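# Roll a whiteboard around a hallway corner and park it

## Task

Push or pull the whiteboard around the hallway corner, using either robot or both, until all four of its wheels rest on the floor strip bounded by the two yellow tape lines, with no wheel touching either tape. The board must be upright on its own wheels and not propped against a wall, and it must stay there once the robots let go and back away. Neither robot may tip over or be left leaning.

## Robot and tools

Robots. Two identical Hello Robot Stretch 3 units, r1 and r2. Each has a base with two driven wheels plus a passive omni wheel at the rear, a mast carrying a lift, and a telescoping arm that reaches out to the robot's right side. The gripper can only move forward or back by driving the base. The base is 0.33 m long and 0.34 m wide. Spinning in place pivots about the point midway between the drive wheels, 0.05 m behind the front edge. With the arm fully in and the wrist folded, the wrist pokes up to 0.06 m beyond the right side and a spin sweeps a 0.28 m radius; an unfolded, level gripper reaches past that.

Frames. Every robot reports in its own frames. Base frame: origin on the floor between the drive wheels, x ahead, y to the left, z up. Odometry frame: where the base frame was when the scene began. hand_pose is expressed in the base frame, located where the closed fingertips meet; with all wrist joints at 0 its x axis points up, y back along the arm toward the mast, z toward the robot's rear. Only images, lidar_m and the depth grids reveal where one robot is relative to the other.

execute_actions. Argument "actions" is a list holding one action, or empty to just read state and images. The action is an object keyed by "r1" and/or "r2". Each robot entry may hold:
- "base": exactly one of {"translate_m": d}, a straight drive of d metres relative to the base position in the latest reported state, forward positive, range -1 to 1; or {"rotate_rad": d}, a turn in place of d radians relative to the current heading, counter-clockwise (left) positive, range -3.2 to 3.2. No sideways motion exists.
- "joints": absolute targets by name: lift_m 0 to 1.1 (arm height on mast); arm_m 0 to 0.52 (extension); wrist_yaw_rad -1.345 to 4.42 (0 along the arm, positive toward the front, 3.0 folded over the base); wrist_pitch_rad -1.57 to 0.451 (0 level, negative tips fingers down); wrist_roll_rad -2.911 to 2.911; gripper_m -0.089 to 0.179 (larger is wider; actual fingertip gap is smaller than this, zero below 0.007); head_pan_rad -3.953 to 1.73 (0 ahead, positive left, -1.57 faces along the arm); head_tilt_rad -1.53 to 0.419 (negative down).
- "contact_limits": {"arm_m": effort percent, 1 to 100}; the arm halts with contact_stop at that effort and holds no harder until the next action. Too small stops it immediately.
All motions in one action begin together. Anything left out may keep pushing toward an earlier target. An unknown key or out-of-range number rejects the whole call. "cameras" optionally lists r1_head_camera, r1_nav_camera, r1_wrist_camera, r2_head_camera, r2_nav_camera, r2_wrist_camera or "all"; omitted or null means all, [] means none.

wait: "seconds" 0 to 10; commands nothing new, returns state and images. zoom_image: "camera" name and "region" [x0, y0, x1, y1] in pixels of that camera's latest full image, origin top-left, at most 504 by 504. finished_scene: "scene" is the current scene number; irreversible, and the task must already be met and stable.

Results. base_status and joint_status: done (for the base, wheels turned the commanded amount even if slipping), off_target (stopped short, may still push), contact_stop, time_out, torque_fault (old target dropped; joint holds where it stopped unless slack or switched off). Arm and lift go slack after a contact_stop until commanded again; a slack lift may sink under load. on_its_own covers uncommanded joints; "held at" is the held target, not the position. motor_effort is percent of maximum, positive toward higher joint values, bracketed value is the peak; readings are biased and noisy. Positive wheel effort pushes forward. lidar_m: 12 distances in metres, 30-degree sectors starting straight ahead and going counter-clockwise (4th left, 7th behind, 10th right), plane 0.17 m above floor, 0.15 to 12 m, "-" means nothing seen; misses transparent items and its own robot, sees the other robot; sectors 5, 6, 9, 10 can be partly blocked by the robot itself. wrist_depth_mm (45 to 1000) and head_depth_mm (280 to 4000) are 7x7 grids of median depth from top-left; head grid follows the sideways image. base_odometry counts wheel rotation only. turned_by_wheels and turned_by_imu give turn since last result, left positive. base_tilt in degrees, forward and right positive, with a fixed bias up to about 4. The pictures line gives image order. Camera calibration lines give K, distortion and T_world_to_cam, which maps the carrying robot's base frame into the camera frame.

Speed. With lift_m under 0.30, arm_m under 0.03 and wrist_yaw_rad above 2.54, the base can do 0.30 m/s and 1.9 rad/s; otherwise 0.10 m/s and 0.63 rad/s.

Wrist safety. Fold (yaw 3.0) or unfold only with lift_m 0.32 to 0.95, pitch -0.4 and roll about 0; once folded the lift may go down to 0.25. If yaw goes below -0.4, keep pitch at -0.5 or lower.

Gripper. Grip by commanding below the object's width; release by commanding at least 0.02 above the contact value. The reading does not prove a hold; resend a different value to re-squeeze.

Avoid. Robots pressing into each other (a touching base pressing a few mm more is already hard). Robots travel slightly different distances for the same command, so a shared load can be strained. Pushing with the gripper higher than about 0.45 m, repeated pushes after a contact stop, driving while hooked on something fixed, or snagging furniture can tip a robot; reverse in small steps, pull the gripper free, and drop the lift near 0.2 if tilted. Wrist servos overloaded for seconds shut off for 10 s. Avoid drops, slams and forceful pushes. Base, wrist and head do not stop on contact.

Each tool is called after ">>>" by a JSON object that holds its "api" and its "payload".

## Session

>>> {"api": "execute_actions", "payload": {"actions": []}}

Scene clock: 0.00 s.
r1.base_odometry: x=+0.000 y=+0.000 heading=+0.000 (m, m, rad; r1's odometry frame)
r1.turned_by_wheels: +0.000 (rad since the last result)
r1.turned_by_imu: +0.000 (rad since the last result)
r1.base_tilt: forward=-1.4 right=-1.4 (deg)
r1.lidar_m: 0.67 0.74 1.14 2.08 1.05 0.84 0.84 0.92 1.41 0.94 0.84 0.68
r1.head_depth_mm: 586 591 597 602 607 614 620 / 596 606 610 615 622 630 635 / 610 617 622 628 635 641 648 / 623 631 637 642 650 656 661 / 637 644 653 656 662 670 681 / 651 659 667 675 680 689 694 / 668 673 680 688 697 707 711
r1.base_status: not commanded
r1.joint_positions: lift_m=+0.550 arm_m=+0.001 wrist_yaw_rad=+2.862 wrist_pitch_rad=-0.477 wrist_roll_rad=-0.012 gripper_m=+0.037 head_pan_rad=-0.011 head_tilt_rad=-0.002
r1.joint_status: not commanded
r1.motor_effort: left_wheel=+0 right_wheel=+0 lift_m=+38 arm_m=+0 wrist_yaw_rad=+0 wrist_pitch_rad=+5 wrist_roll_rad=+0 gripper_m=+0 head_pan_rad=+0 head_tilt_rad=+1 (%)
r1.hand_pose: x=+0.0386 y=+0.0625 z=+0.5499 quat_wxyz=(+0.261, +0.699, +0.072, +0.661) (m; r1's base frame)
r1.wrist_depth_mm: - - - - - 952 685 / - - - - - 970 692 / - - - - - - 704 / - - - - - 953 727 / 910 - 892 873 885 866 719 / 770 769 732 758 719 764 717 / 683 683 679 669 668 663 663
r2.base_odometry: x=+0.000 y=+0.000 heading=+0.000 (m, m, rad; r2's odometry frame)
r2.turned_by_wheels: +0.000 (rad since the last result)
r2.turned_by_imu: +0.000 (rad since the last result)
r2.base_tilt: forward=+0.2 right=-0.7 (deg)
r2.lidar_m: 0.66 0.67 0.72 0.68 0.69 0.90 0.86 0.88 0.82 0.88 1.01 0.70
r2.head_depth_mm: 616 618 623 625 630 632 635 / 610 614 617 621 624 626 631 / 605 608 612 615 618 622 623 / 600 605 608 611 613 618 619 / 599 599 603 606 609 612 615 / 591 596 599 602 606 608 610 / 587 591 591 598 601 602 606
r2.base_status: not commanded
r2.joint_positions: lift_m=+0.384 arm_m=+0.003 wrist_yaw_rad=+3.035 wrist_pitch_rad=-0.464 wrist_roll_rad=-0.014 gripper_m=+0.037 head_pan_rad=+0.002 head_tilt_rad=+0.001
r2.joint_status: not commanded
r2.motor_effort: left_wheel=+0 right_wheel=-1 lift_m=+19 arm_m=+0 wrist_yaw_rad=+0 wrist_pitch_rad=+6 wrist_roll_rad=+1 gripper_m=-1 head_pan_rad=+0 head_tilt_rad=+1 (%)
r2.hand_pose: x=+0.0020 y=+0.0693 z=+0.3866 quat_wxyz=(+0.199, +0.691, +0.127, +0.684) (m; r2's base frame)
r2.wrist_depth_mm: 593 617 640 666 692 728 708 / 642 664 701 722 746 784 720 / 694 712 751 776 818 857 726 / 749 776 822 819 855 881 723 / 762 761 - 739 757 724 690 / 647 648 632 633 - 608 607 / 568 555 - 551 527 533 531
pictures: r1_head_camera (sideways: a quarter turn clockwise sets it upright), r1_nav_camera (sideways: a quarter turn counterclockwise sets it upright), r1_wrist_camera, r2_head_camera (sideways: a quarter turn clockwise sets it upright), r2_nav_camera (sideways: a quarter turn counterclockwise sets it upright), r2_wrist_camera
Images, in order (width x height): r1_head_camera 896x504, r1_nav_camera 672x504, r1_wrist_camera 644x364, r2_head_camera 896x504, r2_nav_camera 672x504, r2_wrist_camera 644x364.

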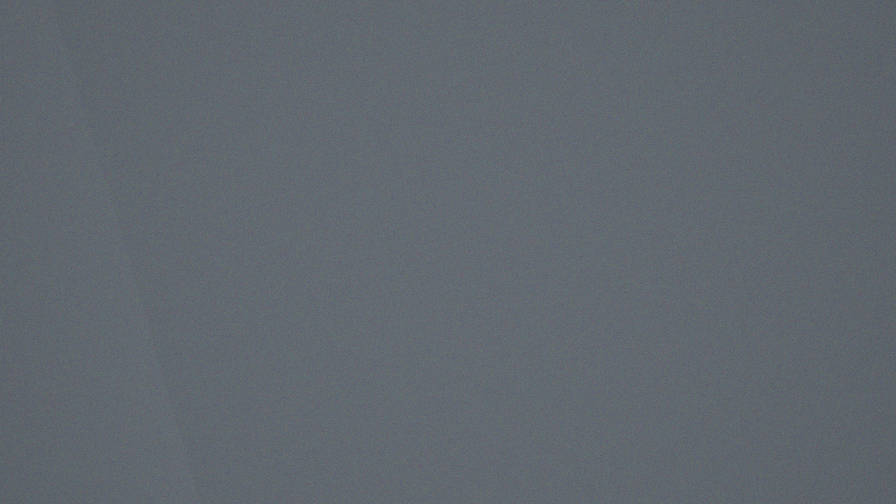

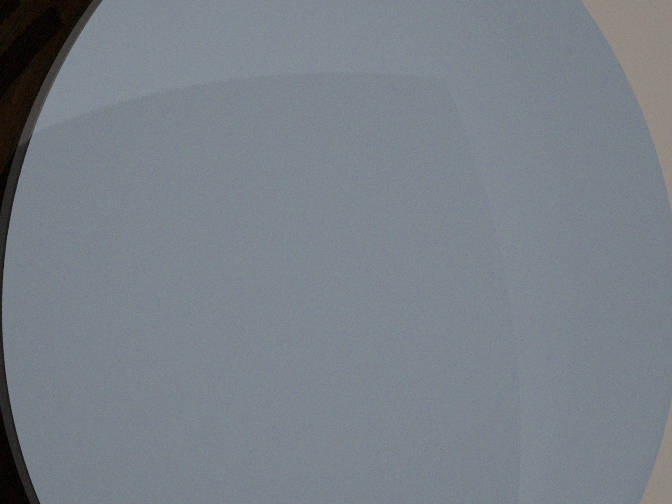

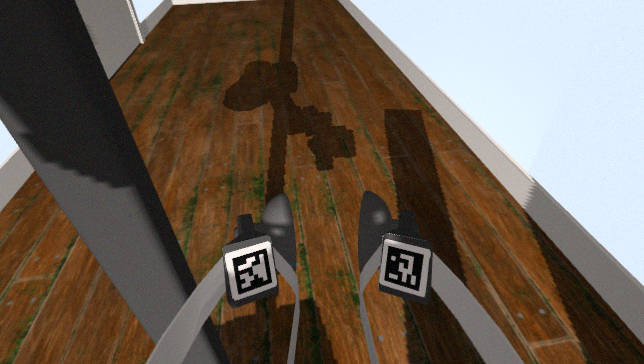

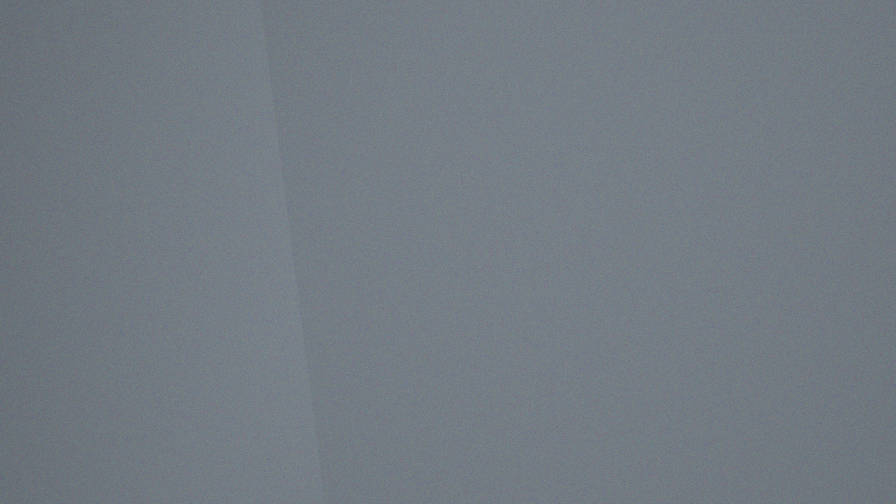

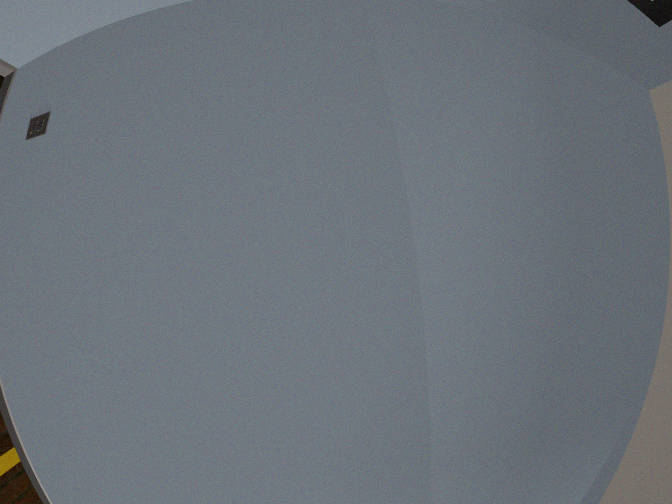

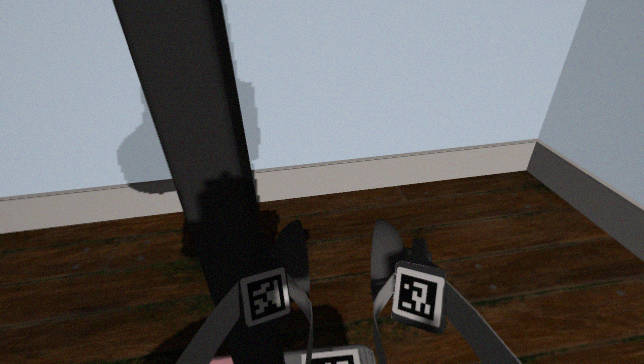

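>>> {"api": "execute_actions", "payload": {"actions": [{"r1":{"joints":{"head_pan_rad":-1.57,"head_tilt_rad":-0.7,"lift_m":0.25}},"r2":{"joints":{"head_pan_rad":-1.57,"head_tilt_rad":-0.6,"lift_m":0.25}}}], "cameras": ["r1_head_camera","r1_nav_camera","r2_head_camera","r2_nav_camera"]}}

>>> {"api": "execute_actions", "payload": {"actions": [{"r1":{"joints":{"head_pan_rad":1.57}}}], "cameras": ["r1_head_camera","r1_nav_camera"]}}

Scene clock: 3.73 s.
r1.base_odometry: x=+0.000 y=+0.000 heading=+0.000 (m, m, rad; r1's odometry frame)
r1.turned_by_wheels: +0.000 (rad since the last result)
r1.turned_by_imu: +0.000 (rad since the last result)
r1.base_tilt: forward=-1.4 right=-1.4 (deg)
r1.lidar_m: 0.67 0.74 1.13 2.08 1.05 0.85 0.84 0.92 1.41 0.94 0.84 0.68
r1.head_depth_mm: - 2915 2280 1856 1532 1316 1137 / - 3305 2379 1877 1552 1305 1141 / 1414 1672 2095 1818 1534 1312 1150 / 803 905 1044 1239 1468 1322 1156 / 798 904 1048 1249 1483 1334 1155 / 813 925 1075 1278 1504 1352 1163 / 830 946 1106 1266 1366 1319 1169
r1.base_status: not commanded
r1.joint_positions: lift_m=+0.250 arm_m=+0.001 wrist_yaw_rad=+2.862 wrist_pitch_rad=-0.477 wrist_roll_rad=-0.012 gripper_m=+0.037 head_pan_rad=-1.563 head_tilt_rad=-0.691
r1.joint_status: all done
r1.motor_effort: left_wheel=+0(0) right_wheel=-2(1) lift_m=+31(32) arm_m=+1(0) wrist_yaw_rad=+0(0) wrist_pitch_rad=+5(5) wrist_roll_rad=+0(0) gripper_m=+1(0) head_pan_rad=-3(28) head_tilt_rad=-3(26) (%)
r1.hand_pose: x=+0.0386 y=+0.0625 z=+0.2498 quat_wxyz=(+0.261, +0.699, +0.072, +0.661) (m; r1's base frame)
r1.wrist_depth_mm: - - - - - 923 681 / - 969 931 941 926 861 679 / - 737 726 722 730 716 666 / 584 621 593 587 581 577 568 / 510 - 522 497 490 492 495 / 453 - - 427 403 425 424 / - - - 377 376 373 370
r2.base_odometry: x=+0.000 y=+0.000 heading=+0.000 (m, m, rad; r2's odometry frame)
r2.turned_by_wheels: +0.000 (rad since the last result)
r2.turned_by_imu: +0.000 (rad since the last result)
r2.base_tilt: forward=+0.2 right=-0.7 (deg)
r2.lidar_m: 0.66 0.67 0.72 0.68 0.69 0.90 0.86 0.88 0.82 0.88 1.01 0.70
r2.head_depth_mm: 772 776 819 897 1039 1239 1238 / 1072 1077 1083 1089 1092 1254 1239 / 1781 1794 1798 1824 1659 1432 1240 / 3520 3793 2945 2208 1739 1445 1237 / 3418 3773 2975 2222 1746 1440 1227 / 3328 3728 2937 2184 1721 1441 1232 / 2464 2477 2464 2131 1728 1432 1227
r2.base_status: not commanded
r2.joint_positions: lift_m=+0.250 arm_m=+0.003 wrist_yaw_rad=+3.035 wrist_pitch_rad=-0.465 wrist_roll_rad=-0.014 gripper_m=+0.037 head_pan_rad=-1.563 head_tilt_rad=-0.592
r2.joint_status: all done
r2.motor_effort: left_wheel=+0(0) right_wheel=-1(1) lift_m=+15(23) arm_m=-1(0) wrist_yaw_rad=+0(0) wrist_pitch_rad=+6(6) wrist_roll_rad=+1(1) gripper_m=+0(1) head_pan_rad=-5(61) head_tilt_rad=-3(23) (%)
r2.hand_pose: x=+0.0020 y=+0.0692 z=+0.2524 quat_wxyz=(+0.199, +0.691, +0.128, +0.683) (m; r2's base frame)
r2.wrist_depth_mm: 590 619 654 668 701 713 690 / 642 662 693 720 758 781 700 / 679 711 758 759 790 806 719 / 702 695 686 676 670 661 646 / 570 572 - 552 559 538 531 / 483 504 - - - 449 451 / - - - - 385 392 390
pictures: r1_head_camera (sideways: a quarter turn clockwise sets it upright), r1_nav_camera (sideways: a quarter turn counterclockwise sets it upright), r2_head_camera (sideways: a quarter turn clockwise sets it upright), r2_nav_camera (sideways: a quarter turn counterclockwise sets it upright)
camera_calibration (this result's frames):
r1_head_camera: T_world_to_cam=[[0.00126926, 0.664471, -0.747313, 0.994751], [0.998767, 0.0362492, 0.0339272, -0.0419065], [0.0496331, -0.746434, -0.663606, 0.825797], [0, 0, 0, 1]] pos_world=[-0.000394687, -0.0430612, 1.29282]
r1_nav_camera: T_world_to_cam=[[-0.00928939, -0.656662, 0.754127, -0.942458], [-0.999953, 0.00393763, -0.00888876, 0.066676], [0.00286744, -0.754174, -0.656668, 0.803468], [0, 0, 0, 1]] pos_world=[0.0556141, -0.0131839, 1.23894]
r2_head_camera: T_world_to_cam=[[-0.0538533, 0.569136, -0.820478, 1.09334], [0.9984, 0.0448867, -0.0343952, 0.0429108], [0.017253, -0.821018, -0.570642, 0.698133], [0, 0, 0, 1]] pos_world=[0.00399306, -0.0510067, 1.29692]
r2_nav_camera: T_world_to_cam=[[0.0378781, -0.51575, 0.855902, -1.07769], [-0.997581, -0.0694692, 0.0022874, 0.0546417], [0.0582791, -0.853918, -0.517134, 0.624197], [0, 0, 0, 1]] pos_world=[0.0589527, -0.0190084, 1.24506]
Images, in order (width x height): r1_head_camera 896x504, r1_nav_camera 672x504, r2_head_camera 896x504, r2_nav_camera 672x504.

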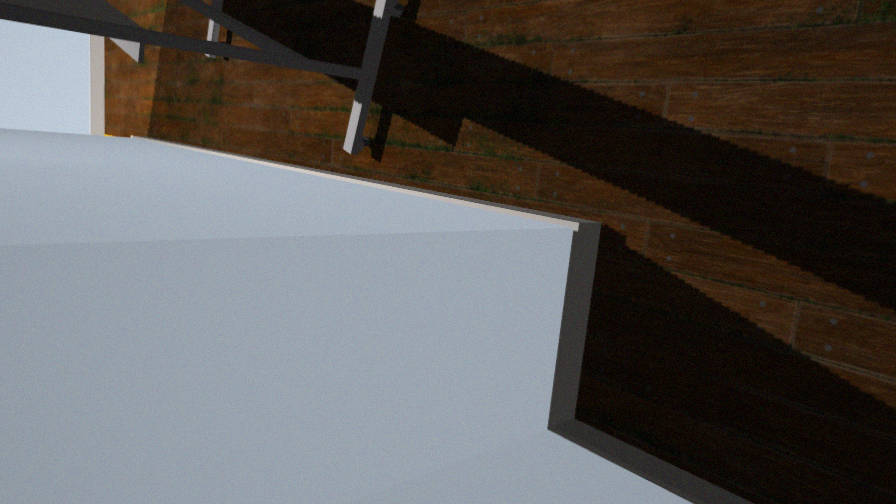

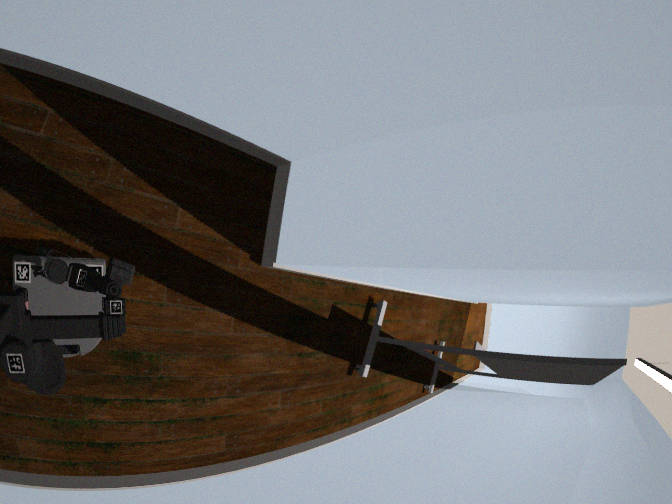

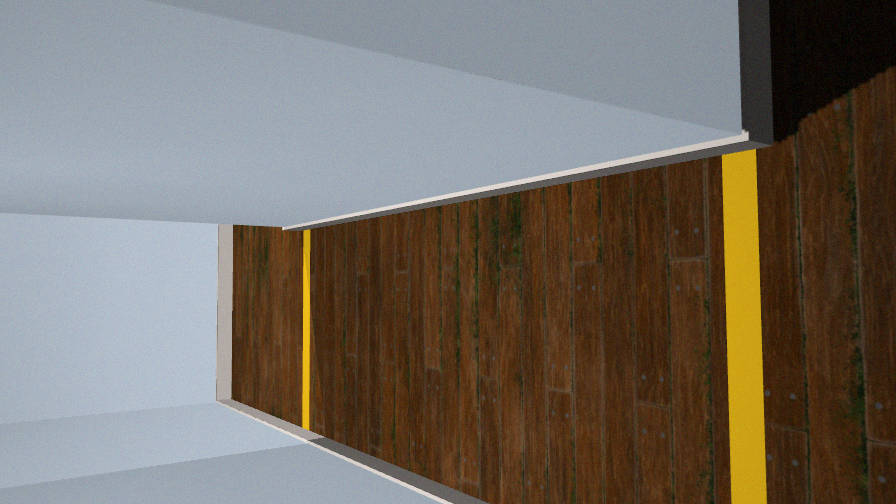

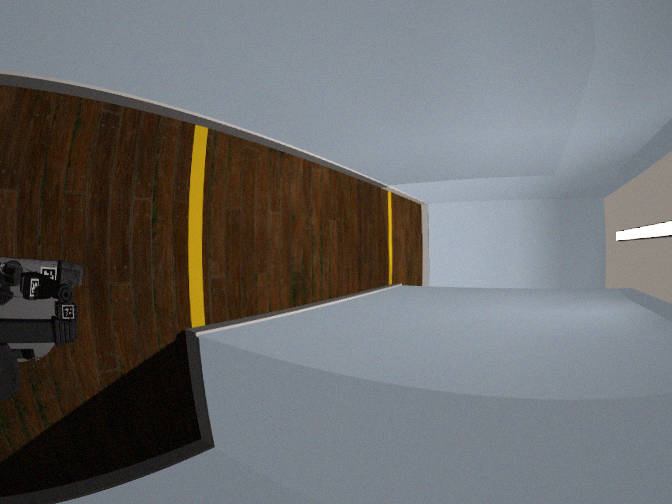

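Scene clock: 5.70 s.
r1.base_odometry: x=+0.000 y=+0.000 heading=+0.000 (m, m, rad; r1's odometry frame)
r1.turned_by_wheels: +0.000 (rad since the last result)
r1.turned_by_imu: +0.000 (rad since the last result)
r1.base_tilt: forward=-1.4 right=-1.3 (deg)
r1.lidar_m: 0.67 0.74 1.14 2.07 1.05 0.85 0.84 0.92 1.42 0.94 0.84 0.68
r1.head_depth_mm: 2975 3151 2374 1863 1531 1305 1134 / 3012 3215 2407 1869 1547 1314 1143 / 3036 3238 2433 1873 1557 1325 1145 / 3103 3305 2417 1897 1554 1325 1151 / 2572 2734 2455 1924 1581 1338 1176 / 1890 1964 2032 1953 1588 1392 - / 1513 1597 1650 1763 - - 1134
r1.base_status: not commanded
r1.joint_positions: lift_m=+0.250 arm_m=+0.001 wrist_yaw_rad=+2.862 wrist_pitch_rad=-0.477 wrist_roll_rad=-0.012 gripper_m=+0.037 head_pan_rad=+1.563 head_tilt_rad=-0.691
r1.joint_status: all done
r1.motor_effort: left_wheel=+0(0) right_wheel=-1(1) lift_m=+31(31) arm_m=-1(0) wrist_yaw_rad=+0(0) wrist_pitch_rad=+5(5) wrist_roll_rad=+0(0) gripper_m=+0(1) head_pan_rad=+1(29) head_tilt_rad=-3(3) (%)
r1.hand_pose: x=+0.0386 y=+0.0625 z=+0.2498 quat_wxyz=(+0.261, +0.699, +0.072, +0.661) (m; r1's base frame)
r1.wrist_depth_mm: - - - - - 927 686 / - 980 971 935 906 862 695 / - 736 722 728 715 701 671 / 582 603 594 592 580 581 572 / 507 - 525 500 494 498 487 / 450 - - 432 407 423 419 / - - - 375 379 373 373
r2.base_odometry: x=+0.000 y=+0.000 heading=+0.000 (m, m, rad; r2's odometry frame)
r2.turned_by_wheels: +0.000 (rad since the last result)
r2.turned_by_imu: +0.000 (rad since the last result)
r2.base_tilt: forward=+0.1 right=-0.7 (deg)
r2.lidar_m: 0.66 0.67 0.72 0.68 0.69 0.90 0.86 0.88 0.82 0.88 1.01 0.70
r2.head_depth_mm: 772 774 817 896 1036 1230 1246 / 1077 1082 1084 1088 1096 1259 1251 / 1788 1778 1802 1809 1651 1420 1231 / 3439 3751 2946 2218 1741 1454 1240 / 3458 3746 2951 2194 1735 1443 1236 / 3498 3674 2964 2184 1733 1440 1227 / 2494 2507 2447 2126 1733 1445 1223
r2.base_status: not commanded
r2.joint_positions: lift_m=+0.250 arm_m=+0.003 wrist_yaw_rad=+3.035 wrist_pitch_rad=-0.465 wrist_roll_rad=-0.014 gripper_m=+0.037 head_pan_rad=-1.563 head_tilt_rad=-0.592
r2.joint_status: not commanded
r2.motor_effort: left_wheel=+0(0) right_wheel=-1(1) lift_m=+16(16) arm_m=+0(0) wrist_yaw_rad=+0(0) wrist_pitch_rad=+6(6) wrist_roll_rad=+0(1) gripper_m=-1(1) head_pan_rad=-4(5) head_tilt_rad=-3(3) (%)
r2.hand_pose: x=+0.0020 y=+0.0692 z=+0.2524 quat_wxyz=(+0.199, +0.691, +0.128, +0.683) (m; r2's base frame)
r2.wrist_depth_mm: 593 619 645 668 696 712 700 / 630 666 697 722 751 782 695 / 687 704 735 767 779 802 709 / 695 691 686 674 670 648 644 / 575 563 - 550 566 540 529 / 483 504 - - - 452 450 / - - - - 389 392 392
pictures: r1_head_camera (sideways: a quarter turn clockwise sets it upright), r1_nav_camera (sideways: a quarter turn counterclockwise sets it upright)
camera_calibration (this result's frames):
r1_head_camera: T_world_to_cam=[[-0.0118942, -0.664546, -0.747153, 0.994623], [-0.999219, -0.0202679, 0.033934, -0.0297276], [-0.0376939, 0.746973, -0.663785, 0.826564], [0, 0, 0, 1]] pos_world=[0.0132823, 0.0429497, 1.29281]
r1_nav_camera: T_world_to_cam=[[0.0197885, 0.656611, 0.75397, -0.942429], [0.999762, -0.0199267, -0.0088859, 0.054474], [0.00918953, 0.753966, -0.656849, 0.803666], [0, 0, 0, 1]] pos_world=[-0.0431971, 0.0139587, 1.23893]
Images, in order (width x height): r1_head_camera 896x504, r1_nav_camera 672x504.

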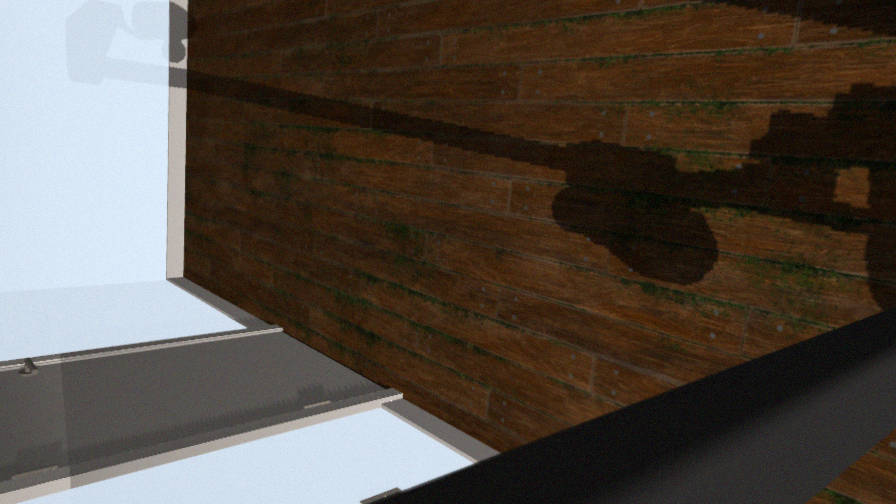

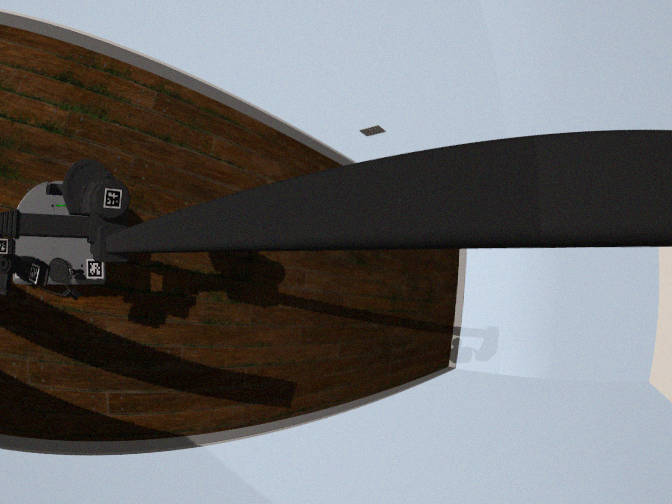

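>>> {"api": "execute_actions", "payload": {"actions": [{"r1":{"base":{"rotate_rad":-1.726},"joints":{"head_pan_rad":0,"head_tilt_rad":-0.7}},"r2":{"base":{"rotate_rad":-1.25},"joints":{"head_pan_rad":-0.3}}}], "cameras": []}}

>>> {"api": "execute_actions", "payload": {"actions": [{"r1":{"base":{"translate_m":0.9}},"r2":{"base":{"translate_m":0.8}}}], "cameras": []}}

>>> {"api": "execute_actions", "payload": {"actions": [{"r1":{"joints":{"lift_m":0.4,"wrist_pitch_rad":-0.4}},"r2":{"base":{"rotate_rad":-0.3},"joints":{"head_pan_rad":0}}}], "cameras": []}}

>>> {"api": "execute_actions", "payload": {"actions": [{"r1":{"base":{"translate_m":0.3},"joints":{"wrist_yaw_rad":1.57,"gripper_m":0.15}},"r2":{"base":{"translate_m":1.0}}}]}}

Scene clock: 8.90 s.
r1.base_odometry: x=+0.000 y=+0.000 heading=-1.726 (m, m, rad; r1's odometry frame)
r1.turned_by_wheels: -1.726 (rad since the last result)
r1.turned_by_imu: -1.739 (rad since the last result)
r1.base_tilt: forward=-1.5 right=-1.4 (deg)
r1.lidar_m: 0.93 0.95 0.70 0.67 0.70 0.96 2.73 1.19 0.87 0.84 0.87 1.20
r1.head_depth_mm: 3129 2826 2369 1878 1525 1300 1137 / 1825 2935 2365 1870 1539 1319 1146 / - 3165 2325 1881 1561 1325 1149 / 2590 2598 2160 1825 1538 1316 1151 / 992 992 1052 1214 1455 1332 1155 / 769 867 1008 1189 1460 1337 1158 / 772 874 1014 1201 1467 1355 1169
r1.base_status: done
r1.joint_positions: lift_m=+0.250 arm_m=+0.001 wrist_yaw_rad=+2.862 wrist_pitch_rad=-0.477 wrist_roll_rad=-0.012 gripper_m=+0.037 head_pan_rad=+0.007 head_tilt_rad=-0.692
r1.joint_status: all done
r1.motor_effort: left_wheel=+1(8) right_wheel=-2(10) lift_m=+30(30) arm_m=+0(1) wrist_yaw_rad=+0(0) wrist_pitch_rad=+5(5) wrist_roll_rad=+1(0) gripper_m=+0(0) head_pan_rad=-2(30) head_tilt_rad=-3(3) (%)
r1.hand_pose: x=+0.0386 y=+0.0625 z=+0.2498 quat_wxyz=(+0.261, +0.699, +0.072, +0.661) (m; r1's base frame)
r1.wrist_depth_mm: - 600 639 702 749 801 808 / - 651 701 765 814 882 793 / - 697 718 722 713 709 701 / 580 607 585 586 592 578 570 / 511 - 516 500 491 487 489 / 453 - - 432 402 427 420 / - - - 376 377 374 371
r2.base_odometry: x=+0.000 y=+0.000 heading=-1.250 (m, m, rad; r2's odometry frame)
r2.turned_by_wheels: -1.250 (rad since the last result)
r2.turned_by_imu: -1.233 (rad since the last result)
r2.base_tilt: forward=+0.1 right=-0.7 (deg)
r2.lidar_m: 1.35 0.77 0.66 0.66 0.76 0.68 0.68 0.78 0.86 0.86 0.89 0.82
r2.head_depth_mm: 783 783 808 888 1031 1221 1246 / 1104 1102 1102 1102 1104 1240 1254 / 1861 1856 1862 1859 1656 1427 1244 / 3478 3723 2955 2226 1758 1443 1230 / 3415 3846 2979 2190 1740 1433 1227 / 3395 3694 2969 2174 1748 1443 1231 / 2393 2412 2387 2098 1730 1438 1221
r2.base_status: done
r2.joint_positions: lift_m=+0.250 arm_m=+0.003 wrist_yaw_rad=+3.035 wrist_pitch_rad=-0.465 wrist_roll_rad=-0.014 gripper_m=+0.037 head_pan_rad=-0.307 head_tilt_rad=-0.593
r2.joint_status: all done
r2.motor_effort: left_wheel=+1(8) right_wheel=-2(9) lift_m=+16(16) arm_m=-1(0) wrist_yaw_rad=+0(1) wrist_pitch_rad=+6(6) wrist_roll_rad=+0(0) gripper_m=+0(1) head_pan_rad=+5(59) head_tilt_rad=-2(2) (%)
r2.hand_pose: x=+0.0020 y=+0.0692 z=+0.2524 quat_wxyz=(+0.199, +0.691, +0.128, +0.683) (m; r2's base frame)
r2.wrist_depth_mm: 686 744 681 644 623 607 582 / 689 802 724 709 682 644 620 / 696 820 782 775 725 679 664 / 667 695 681 673 661 664 641 / 581 565 - 551 561 534 530 / 476 504 - - - 451 448 / - - - - 388 395 390
pictures: none
No camera images: the call's "cameras" was empty. Leave "cameras" out to get every camera's image.

Scene clock: 14.43 s.
r1.base_odometry: x=-0.139 y=-0.889 heading=-1.726 (m, m, rad; r1's odometry frame)
r1.turned_by_wheels: +0.000 (rad since the last result)
r1.turned_by_imu: +0.135 (rad since the last result)
r1.base_tilt: forward=-1.4 right=-1.4 (deg)
r1.lidar_m: 0.44 0.21 0.18 0.36 0.73 1.11 2.20 1.07 0.85 0.85 0.93 0.91
r1.head_depth_mm: 3481 3216 1530 1734 1459 1301 1127 / 3614 3275 2375 1861 1463 1310 1140 / 1540 1857 2154 1813 1503 1307 1145 / 760 828 913 1013 1139 1227 1124 / 506 535 566 602 647 693 752 / 378 394 411 430 451 475 502 / 305 312 322 334 347 360 376
r1.base_status: done
r1.joint_positions: lift_m=+0.250 arm_m=+0.001 wrist_yaw_rad=+2.862 wrist_pitch_rad=-0.480 wrist_roll_rad=-0.012 gripper_m=+0.037 head_pan_rad=+0.005 head_tilt_rad=-0.698
r1.joint_status: not commanded
r1.motor_effort: left_wheel=+0(78) right_wheel=-1(8) lift_m=+37(37) arm_m=+0(0) wrist_yaw_rad=+0(2) wrist_pitch_rad=+6(6) wrist_roll_rad=+0(0) gripper_m=+0(0) head_pan_rad=-1(2) head_tilt_rad=-1(3) (%)
r1.hand_pose: x=+0.0385 y=+0.0622 z=+0.2491 quat_wxyz=(+0.262, +0.699, +0.072, +0.661) (m; r1's base frame)
r1.wrist_depth_mm: - 611 629 209 208 217 227 / - 664 686 230 229 239 252 / - 702 720 256 256 269 286 / 593 614 598 289 289 306 328 / 519 - 523 329 335 352 372 / 451 - - 348 380 394 409 / - - - 378 379 374 369
r2.base_odometry: x=+0.252 y=-0.759 heading=-1.250 (m, m, rad; r2's odometry frame)
r2.turned_by_wheels: +0.000 (rad since the last result)
r2.turned_by_imu: -0.005 (rad since the last result)
r2.base_tilt: forward=+0.2 right=-0.7 (deg)
r2.lidar_m: 0.96 0.54 0.46 0.46 0.53 0.90 1.45 1.24 0.49 0.49 0.56 0.95
r2.head_depth_mm: 1291 1285 1292 1298 1295 1304 1199 / 1798 1807 1815 1810 1684 1460 1247 / 2836 3155 2991 2212 1740 1452 1237 / 2827 3132 2999 2202 1758 1460 1236 / 2829 3098 2942 2185 1752 1444 1228 / 2740 2837 2663 2216 1735 1447 1222 / 1740 1726 1732 1732 1637 1431 1231
r2.base_status: done
r2.joint_positions: lift_m=+0.250 arm_m=+0.003 wrist_yaw_rad=+3.035 wrist_pitch_rad=-0.465 wrist_roll_rad=-0.014 gripper_m=+0.037 head_pan_rad=-0.307 head_tilt_rad=-0.593
r2.joint_status: not commanded
r2.motor_effort: left_wheel=+2(9) right_wheel=-4(8) lift_m=+17(16) arm_m=+0(0) wrist_yaw_rad=+0(0) wrist_pitch_rad=+6(6) wrist_roll_rad=+1(0) gripper_m=-1(1) head_pan_rad=+5(5) head_tilt_rad=-1(3) (%)
r2.hand_pose: x=+0.0020 y=+0.0692 z=+0.2524 quat_wxyz=(+0.199, +0.691, +0.128, +0.683) (m; r2's base frame)
r2.wrist_depth_mm: 526 518 484 467 454 434 422 / 584 568 532 512 490 472 449 / 661 614 567 556 527 510 488 / 685 655 617 595 566 543 522 / 583 568 - 547 563 534 525 / 485 502 - - - 453 449 / - - - - 388 393 387
pictures: none
No camera images: the call's "cameras" was empty. Leave "cameras" out to get every camera's image.

Scene clock: 16.63 s.
r1.base_odometry: x=-0.139 y=-0.889 heading=-1.726 (m, m, rad; r1's odometry frame)
r1.turned_by_wheels: +0.000 (rad since the last result)
r1.turned_by_imu: +0.000 (rad since the last result)
r1.base_tilt: forward=-1.4 right=-1.5 (deg)
r1.lidar_m: 0.44 0.21 0.18 0.36 0.73 1.11 2.20 1.07 0.86 0.85 0.92 0.91
r1.head_depth_mm: 3477 3141 1530 1743 1467 1302 1140 / 3555 3209 2353 1872 1460 1305 1136 / 1554 1852 2160 1822 1504 1305 1141 / 762 828 913 1009 1141 1244 1135 / 507 534 568 605 646 695 752 / 378 394 410 430 452 475 502 / 305 312 323 334 347 361 377
r1.base_status: not commanded
r1.joint_positions: lift_m=+0.400 arm_m=+0.001 wrist_yaw_rad=+2.862 wrist_pitch_rad=-0.420 wrist_roll_rad=-0.012 gripper_m=+0.037 head_pan_rad=+0.005 head_tilt_rad=-0.698
r1.joint_status: all done
r1.motor_effort: left_wheel=+0(0) right_wheel=-1(1) lift_m=+44(46) arm_m=+0(0) wrist_yaw_rad=+0(0) wrist_pitch_rad=+7(7) wrist_roll_rad=+0(0) gripper_m=+0(1) head_pan_rad=-1(2) head_tilt_rad=+0(1) (%)
r1.hand_pose: x=+0.0407 y=+0.0698 z=+0.4120 quat_wxyz=(+0.242, +0.701, +0.051, +0.669) (m; r1's base frame)
r1.wrist_depth_mm: - 609 628 203 203 213 224 / - 654 678 222 224 235 246 / - 711 760 246 246 259 273 / - 770 803 273 274 291 310 / 750 - 760 308 312 330 353 / 642 - 610 364 364 382 418 / 555 548 554 423 413 450 472
r2.base_odometry: x=+0.252 y=-0.759 heading=-1.550 (m, m, rad; r2's odometry frame)
r2.turned_by_wheels: -0.300 (rad since the last result)
r2.turned_by_imu: -0.296 (rad since the last result)
r2.base_tilt: forward=+0.2 right=-0.7 (deg)
r2.lidar_m: 1.56 0.70 0.49 0.46 0.47 0.63 1.45 1.49 1.12 0.48 0.50 0.66
r2.head_depth_mm: 1293 1285 1299 1295 1304 1302 1187 / 1793 1801 1807 1815 1679 1458 1244 / 2836 3112 2992 2230 1758 1448 1243 / 2830 3134 2949 2204 1735 1461 1234 / 2769 3106 2987 2189 1757 1435 1234 / 2765 2866 2679 2187 1732 1439 1228 / 1743 1748 1740 1728 1633 1436 1227
r2.base_status: done
r2.joint_positions: lift_m=+0.250 arm_m=+0.003 wrist_yaw_rad=+3.035 wrist_pitch_rad=-0.465 wrist_roll_rad=-0.014 gripper_m=+0.037 head_pan_rad=-0.007 head_tilt_rad=-0.593
r2.joint_status: all done
r2.motor_effort: left_wheel=+1(6) right_wheel=-3(10) lift_m=+17(16) arm_m=+0(1) wrist_yaw_rad=+0(0) wrist_pitch_rad=+6(6) wrist_roll_rad=+0(1) gripper_m=-1(1) head_pan_rad=+5(37) head_tilt_rad=-2(2) (%)
r2.hand_pose: x=+0.0020 y=+0.0692 z=+0.2524 quat_wxyz=(+0.199, +0.691, +0.128, +0.683) (m; r2's base frame)
r2.wrist_depth_mm: 423 431 457 464 484 503 521 / 449 467 489 502 527 541 564 / 492 510 533 554 580 601 625 / 531 539 577 588 606 621 640 / 551 565 - 547 557 534 528 / 480 507 - - - 452 448 / - - - - 385 395 392
pictures: none
No camera images: the call's "cameras" was empty. Leave "cameras" out to get every camera's image.

Scene clock: 21.57 s.
r1.base_odometry: x=-0.185 y=-1.185 heading=-1.725 (m, m, rad; r1's odometry frame)
r1.turned_by_wheels: +0.000 (rad since the last result)
r1.turned_by_imu: +0.769 (rad since the last result)
r1.base_tilt: forward=-1.5 right=-1.4 (deg)
r1.lidar_m: 0.15 - 0.68 0.78 1.56 1.51 0.98 0.89 0.90 1.11 0.83 0.21
r1.head_depth_mm: - - - - 310 443 903 / - - - - - 337 544 / - - - - - 295 389 / - - - - - - 317 / - - - - - - - / - - - - - - - / - - - - - - -
r1.base_status: translate_m off_target (by the wheels' count: +0.2998 of +0.3000)
r1.joint_positions: lift_m=+0.400 arm_m=+0.001 wrist_yaw_rad=+1.574 wrist_pitch_rad=-0.430 wrist_roll_rad=-0.012 gripper_m=+0.150 head_pan_rad=+0.005 head_tilt_rad=-0.698
r1.joint_status: all done
r1.on_its_own: left_wheel is at rest, and its effort (+27) is outside its rest range (-18 to +18); right_wheel is at rest, and its effort (+23) is outside its rest range (-18 to +18)
r1.motor_effort: left_wheel=+27(57) right_wheel=+23(30) lift_m=+34(43) arm_m=+1(0) wrist_yaw_rad=-3(4) wrist_pitch_rad=+11(13) wrist_roll_rad=+0(0) gripper_m=+0(99) head_pan_rad=-2(1) head_tilt_rad=-1(1) (%)
r1.hand_pose: x=+0.2014 y=-0.1450 z=+0.4100 quat_wxyz=(+0.597, +0.593, -0.377, +0.386) (m; r1's base frame)
r1.wrist_depth_mm: 115 127 149 180 225 303 468 / 121 135 159 196 250 351 591 / 129 143 172 213 281 419 807 / 136 154 187 235 325 508 817 / 144 165 204 264 380 548 669 / 150 193 225 301 457 601 617 / 170 193 250 349 520 542 531
r2.base_odometry: x=+0.274 y=-1.759 heading=-1.550 (m, m, rad; r2's odometry frame)
r2.turned_by_wheels: +0.000 (rad since the last result)
r2.turned_by_imu: -0.006 (rad since the last result)
r2.base_tilt: forward=+0.2 right=-0.7 (deg)
r2.lidar_m: 1.35 0.80 0.55 0.52 0.53 0.70 1.66 0.65 0.45 0.43 0.44 0.57
r2.head_depth_mm: 1901 1112 1116 1115 1122 1127 1138 / 1975 2202 2402 2011 1562 1417 1240 / 1977 2215 2469 2211 1772 1446 1234 / 1976 2155 2450 2236 1756 1457 1236 / 1943 2175 2398 2194 1740 1436 1244 / 1963 2160 2406 2176 1751 1450 1228 / 1889 2027 2005 1958 1701 1421 1222
r2.base_status: done
r2.joint_positions: lift_m=+0.250 arm_m=+0.003 wrist_yaw_rad=+3.035 wrist_pitch_rad=-0.465 wrist_roll_rad=-0.014 gripper_m=+0.037 head_pan_rad=-0.007 head_tilt_rad=-0.594
r2.joint_status: not commanded
r2.motor_effort: left_wheel=+2(9) right_wheel=-3(8) lift_m=+16(16) arm_m=+0(1) wrist_yaw_rad=+0(0) wrist_pitch_rad=+6(6) wrist_roll_rad=+1(0) gripper_m=-1(1) head_pan_rad=+5(4) head_tilt_rad=-2(1) (%)
r2.hand_pose: x=+0.0020 y=+0.0692 z=+0.2523 quat_wxyz=(+0.199, +0.691, +0.128, +0.683) (m; r2's base frame)
r2.wrist_depth_mm: 474 478 505 519 536 565 584 / 508 520 545 559 581 606 630 / 547 563 594 619 631 663 693 / 574 601 634 639 659 656 646 / 577 565 - 549 555 533 534 / 483 505 - - - 454 449 / - - - - 385 393 389
pictures: r1_head_camera (sideways: a quarter turn clockwise sets it upright), r1_nav_camera (sideways: a quarter turn counterclockwise sets it upright), r1_wrist_camera, r2_head_camera (sideways: a quarter turn clockwise sets it upright), r2_nav_camera (sideways: a quarter turn counterclockwise sets it upright), r2_wrist_camera
camera_calibration (this result's frames):
r1_head_camera: T_world_to_cam=[[-0.669667, 0.00312249, -0.742655, 0.992773], [-0.0331857, 0.998866, 0.034124, -0.0358675], [0.74192, 0.0474973, -0.668804, 0.828336], [0, 0, 0, 1]] pos_world=[0.0490783, -0.00661684, 1.29251]
r1_nav_camera: T_world_to_cam=[[0.661883, -0.0111202, 0.749524, -0.940552], [-0.00682842, -0.999938, -0.0088055, 0.0605094], [0.749576, 0.000710142, -0.661918, 0.805743], [0, 0, 0, 1]] pos_world=[0.018984, 0.0494743, 1.23884]
r1_wrist_camera: T_world_to_cam=[[-0.00383429, -0.999978, -0.00533695, -0.138668], [-0.611849, 0.0065674, -0.790947, 0.472612], [0.790965, 0.000232693, -0.611861, 0.255749], [0, 0, 0, 1]] pos_world=[0.0863473, -0.141828, 0.529554]
r2_head_camera: T_world_to_cam=[[-0.571067, -0.0453354, -0.819651, 1.09542], [-0.0300141, 0.998959, -0.0343416, 0.0491143], [0.820355, 0.00498976, -0.571833, 0.694783], [0, 0, 0, 1]] pos_world=[0.0570623, -0.00286878, 1.29685]
r2_nav_camera: T_world_to_cam=[[0.5175, 0.0301593, 0.855152, -1.07964], [0.0545595, -0.998508, 0.00219815, 0.0483398], [0.853942, 0.0455191, -0.518373, 0.620956], [0, 0, 0, 1]] pos_world=[0.0258135, 0.0525634, 1.24503]
r2_wrist_camera: T_world_to_cam=[[0.996135, -0.0775093, -0.0413302, 0.0237019], [-0.0780521, -0.565193, -0.821258, 0.290431], [0.0402956, 0.82131, -0.569058, 0.252545], [0, 0, 0, 1]] pos_world=[-0.011118, -0.0414307, 0.383211]
Images, in order (width x height): r1_head_camera 896x504, r1_nav_camera 672x504, r1_wrist_camera 644x364, r2_head_camera 896x504, r2_nav_camera 672x504, r2_wrist_camera 644x364.

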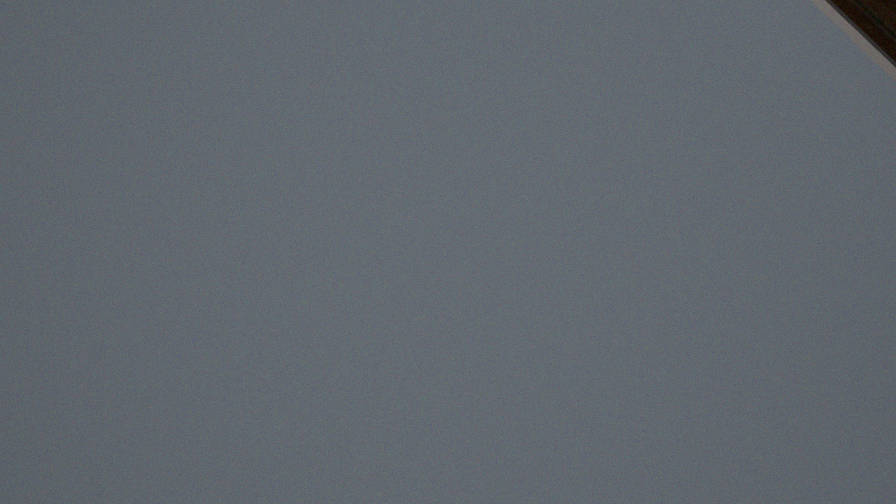

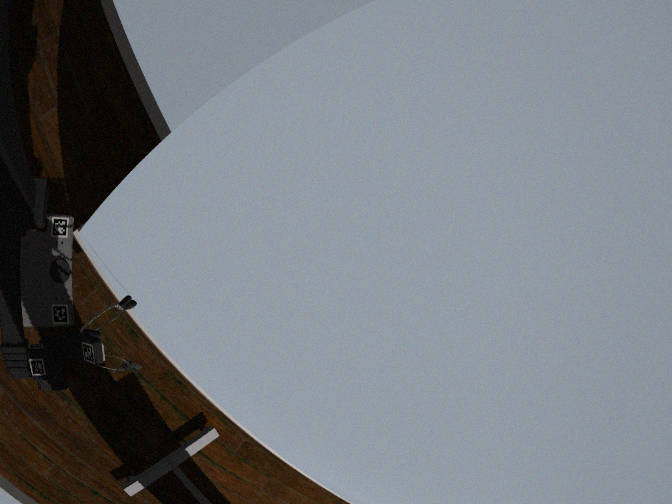

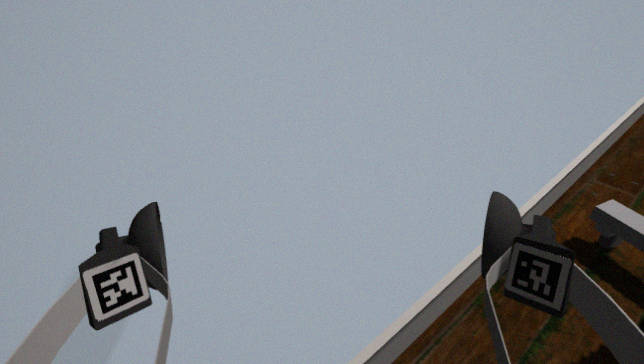

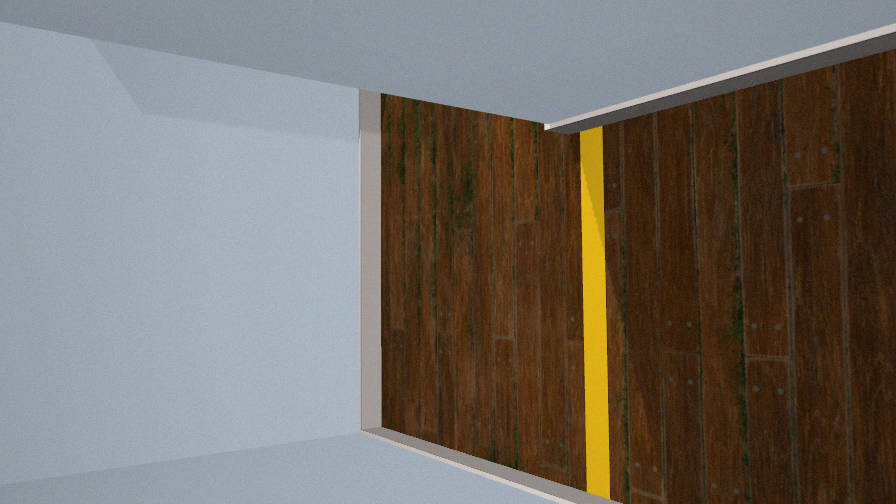

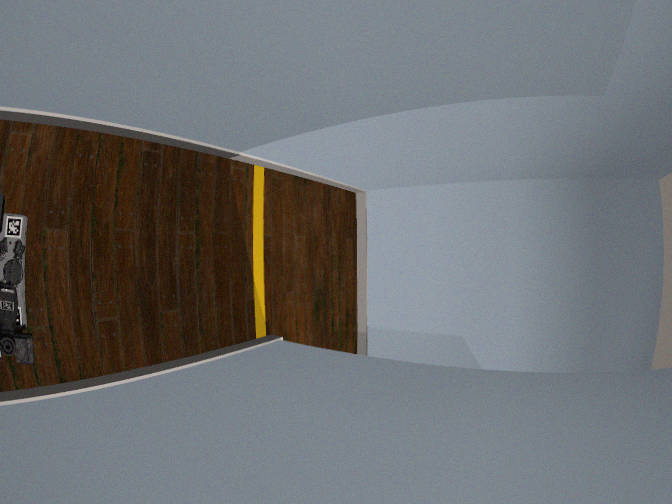

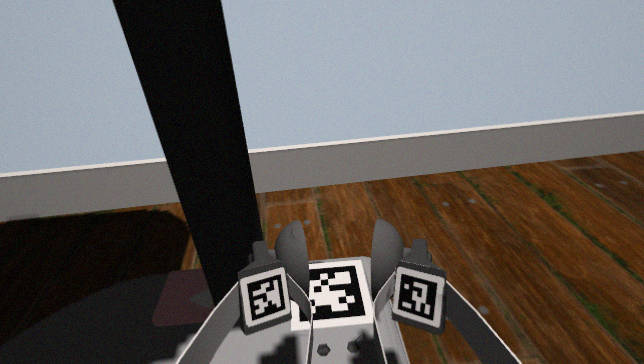

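>>> {"api": "execute_actions", "payload": {"actions": [{"r1":{"base":{"translate_m":-0.25}}}], "cameras": []}}

>>> {"api": "execute_actions", "payload": {"actions": [{"r1":{"base":{"rotate_rad":-0.92},"joints":{"lift_m":0.3,"wrist_pitch_rad":0,"head_tilt_rad":-0.9}}}], "cameras": ["r1_head_camera","r1_nav_camera","r1_wrist_camera"]}}

Scene clock: 25.37 s.
r1.base_odometry: x=-0.146 y=-0.938 heading=-1.725 (m, m, rad; r1's odometry frame)
r1.turned_by_wheels: +0.000 (rad since the last result)
r1.turned_by_imu: -0.001 (rad since the last result)
r1.base_tilt: forward=-1.5 right=-1.4 (deg)
r1.lidar_m: 0.35 0.34 0.82 1.01 2.04 1.18 0.76 0.70 0.70 0.87 0.95 0.54
r1.head_depth_mm: 390 454 546 688 922 1251 1128 / 356 410 485 592 757 1054 1142 / 329 374 434 519 645 848 1101 / 305 345 394 463 559 704 949 / 289 318 361 418 494 620 1033 / - 296 332 380 495 1186 1165 / - 285 324 511 1062 1257 1170
r1.base_status: done
r1.joint_positions: lift_m=+0.400 arm_m=+0.001 wrist_yaw_rad=+1.569 wrist_pitch_rad=-0.421 wrist_roll_rad=-0.012 gripper_m=+0.150 head_pan_rad=+0.005 head_tilt_rad=-0.698
r1.joint_status: not commanded
r1.motor_effort: left_wheel=+0(21) right_wheel=-1(19) lift_m=+35(35) arm_m=+1(0) wrist_yaw_rad=+0(3) wrist_pitch_rad=+8(11) wrist_roll_rad=+0(0) gripper_m=+1(1) head_pan_rad=-2(1) head_tilt_rad=-1(1) (%)
r1.hand_pose: x=+0.2027 y=-0.1460 z=+0.4122 quat_wxyz=(+0.596, +0.591, -0.381, +0.388) (m; r1's base frame)
r1.wrist_depth_mm: 257 292 340 410 516 690 - / 271 307 363 442 567 801 - / 286 325 392 486 637 914 - / 303 348 421 542 728 862 812 / 332 360 461 602 717 753 713 / 637 428 502 611 633 617 626 / 559 448 524 552 552 535 533
r2.base_odometry: x=+0.274 y=-1.759 heading=-1.550 (m, m, rad; r2's odometry frame)
r2.turned_by_wheels: +0.000 (rad since the last result)
r2.turned_by_imu: +0.000 (rad since the last result)
r2.base_tilt: forward=+0.2 right=-0.7 (deg)
r2.lidar_m: 1.35 0.79 0.55 0.52 0.53 0.70 1.66 0.65 0.45 0.43 0.44 0.57
r2.head_depth_mm: 1921 1114 1114 1120 1125 1128 1128 / 1991 2192 2419 1996 1567 1418 1246 / 1988 2200 2446 2247 1738 1451 1241 / 1980 2194 2440 2212 1751 1458 1238 / 1947 2146 2401 2182 1765 1447 1236 / 1949 2129 2402 2179 1732 1447 1227 / 1901 1996 1994 1957 1696 1436 1226
r2.base_status: not commanded
r2.joint_positions: lift_m=+0.250 arm_m=+0.003 wrist_yaw_rad=+3.035 wrist_pitch_rad=-0.465 wrist_roll_rad=-0.014 gripper_m=+0.037 head_pan_rad=-0.007 head_tilt_rad=-0.594
r2.joint_status: not commanded
r2.motor_effort: left_wheel=+2(1) right_wheel=-3(3) lift_m=+16(16) arm_m=+0(0) wrist_yaw_rad=-1(0) wrist_pitch_rad=+6(6) wrist_roll_rad=+0(1) gripper_m=-1(1) head_pan_rad=+5(5) head_tilt_rad=-1(3) (%)
r2.hand_pose: x=+0.0020 y=+0.0692 z=+0.2523 quat_wxyz=(+0.199, +0.691, +0.128, +0.683) (m; r2's base frame)
r2.wrist_depth_mm: 469 477 505 512 541 558 580 / 509 521 544 559 589 616 638 / 546 569 585 606 628 656 682 / 582 604 637 645 654 652 646 / 570 563 - 546 557 532 531 / 478 511 - - - 456 450 / - - - - 386 391 389
pictures: none
No camera images: the call's "cameras" was empty. Leave "cameras" out to get every camera's image.

Scene clock: 27.77 s.
r1.base_odometry: x=-0.146 y=-0.938 heading=-2.645 (m, m, rad; r1's odometry frame)
r1.turned_by_wheels: -0.920 (rad since the last result)
r1.turned_by_imu: -0.932 (rad since the last result)
r1.base_tilt: forward=-1.5 right=-1.4 (deg)
r1.lidar_m: 0.95 0.46 0.34 0.38 0.84 1.14 2.92 1.01 0.73 0.70 0.72 0.97
r1.head_depth_mm: 2285 2121 1807 1556 1360 1208 1084 / 2675 2162 1815 1534 1364 1203 1107 / 1005 2092 1752 1514 1371 1222 1097 / 2702 2199 1831 1539 1370 1222 1103 / 2199 2066 1787 1557 1387 1229 1111 / 1251 1225 1214 1187 1178 1145 1082 / 873 863 849 840 834 825 869
r1.base_status: done
r1.joint_positions: lift_m=+0.300 arm_m=+0.001 wrist_yaw_rad=+1.569 wrist_pitch_rad=-0.023 wrist_roll_rad=-0.012 gripper_m=+0.150 head_pan_rad=+0.005 head_tilt_rad=-0.889
r1.joint_status: all done
r1.motor_effort: left_wheel=+1(5) right_wheel=-4(7) lift_m=+31(31) arm_m=+1(0) wrist_yaw_rad=+1(0) wrist_pitch_rad=+8(9) wrist_roll_rad=+0(0) gripper_m=+1(1) head_pan_rad=-2(1) head_tilt_rad=-4(16) (%)
r1.hand_pose: x=+0.2343 y=-0.1460 z=+0.4090 quat_wxyz=(+0.509, +0.502, -0.491, +0.497) (m; r1's base frame)
r1.wrist_depth_mm: 615 912 - - - 922 630 / 608 923 - - - 952 643 / 603 888 - - - 947 651 / 607 897 - - - 973 653 / 598 816 - - - - 661 / 578 858 903 894 877 871 615 / 610 714 713 690 677 678 653
r2.base_odometry: x=+0.274 y=-1.759 heading=-1.550 (m, m, rad; r2's odometry frame)
r2.turned_by_wheels: +0.000 (rad since the last result)
r2.turned_by_imu: +0.000 (rad since the last result)
r2.base_tilt: forward=+0.1 right=-0.7 (deg)
r2.lidar_m: 1.34 0.79 0.55 0.52 0.53 0.70 1.66 0.65 0.45 0.43 0.44 0.57
r2.head_depth_mm: 1903 1114 1114 1117 1125 1131 1135 / 1967 2192 2428 1984 1563 1411 1237 / 1976 2194 2436 2244 1761 1448 1238 / 1971 2158 2410 2203 1759 1447 1239 / 1966 2199 2442 2166 1760 1446 1231 / 1943 2172 2390 2171 1732 1431 1234 / 1887 2021 1980 1950 1712 1433 1224
r2.base_status: not commanded
r2.joint_positions: lift_m=+0.250 arm_m=+0.003 wrist_yaw_rad=+3.035 wrist_pitch_rad=-0.465 wrist_roll_rad=-0.014 gripper_m=+0.037 head_pan_rad=-0.007 head_tilt_rad=-0.594
r2.joint_status: not commanded
r2.motor_effort: left_wheel=+1(1) right_wheel=-3(3) lift_m=+17(17) arm_m=-1(0) wrist_yaw_rad=+1(0) wrist_pitch_rad=+6(6) wrist_roll_rad=+0(1) gripper_m=+0(1) head_pan_rad=+5(5) head_tilt_rad=-2(2) (%)
r2.hand_pose: x=+0.0020 y=+0.0692 z=+0.2523 quat_wxyz=(+0.199, +0.691, +0.128, +0.683) (m; r2's base frame)
r2.wrist_depth_mm: 469 476 503 521 537 563 584 / 506 521 549 556 581 599 636 / 550 567 593 612 639 661 683 / 577 601 632 639 667 651 645 / 573 560 - 547 565 535 525 / 485 500 - - - 452 448 / - - - - 385 389 389
pictures: r1_head_camera (sideways: a quarter turn clockwise sets it upright), r1_nav_camera (sideways: a quarter turn counterclockwise sets it upright), r1_wrist_camera
camera_calibration (this result's frames):
r1_head_camera: T_world_to_cam=[[-0.79842, 0.00246407, -0.602096, 0.810399], [-0.0261987, 0.998902, 0.0388293, -0.0420268], [0.601531, 0.0467762, -0.797479, 0.99653], [0, 0, 0, 1]] pos_world=[0.0464941, -0.00663017, 1.28428]
r1_nav_camera: T_world_to_cam=[[0.792082, -0.0104544, 0.610325, -0.759956], [-0.00828419, -0.999945, -0.00637704, 0.0573548], [0.610359, -0.0000049156, -0.792125, 0.975926], [0, 0, 0, 1]] pos_world=[0.00675737, 0.0494116, 1.23724]
r1_wrist_camera: T_world_to_cam=[[-0.00512969, -0.999958, -0.00753596, -0.138265], [-0.248157, 0.00857327, -0.968682, 0.479687], [0.968706, -0.00309893, -0.248191, 0.0383238], [0, 0, 0, 1]] pos_world=[0.0812041, -0.142253, 0.473134]
Images, in order (width x height): r1_head_camera 896x504, r1_nav_camera 672x504, r1_wrist_camera 644x364.

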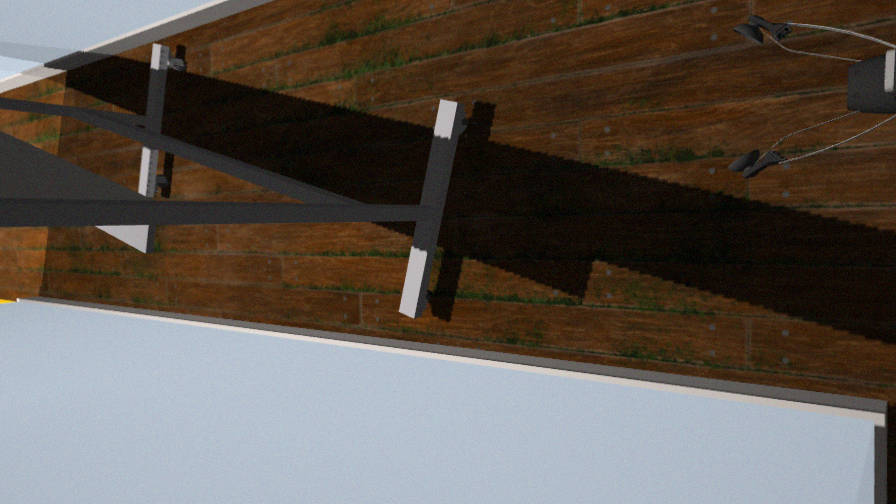

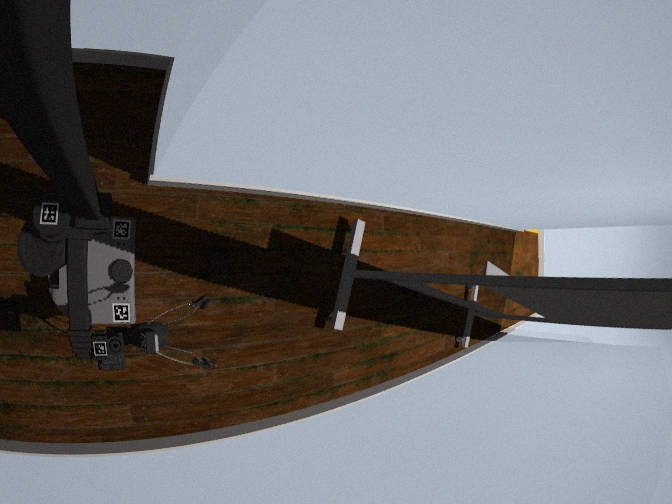

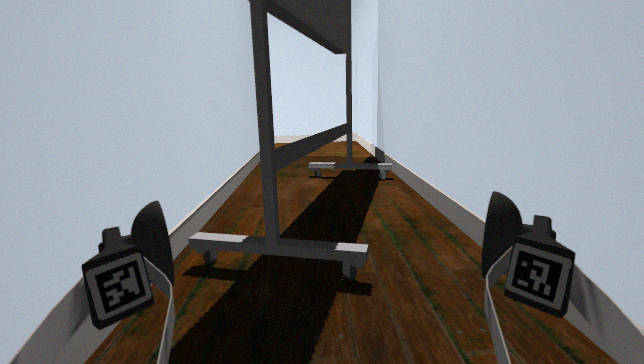

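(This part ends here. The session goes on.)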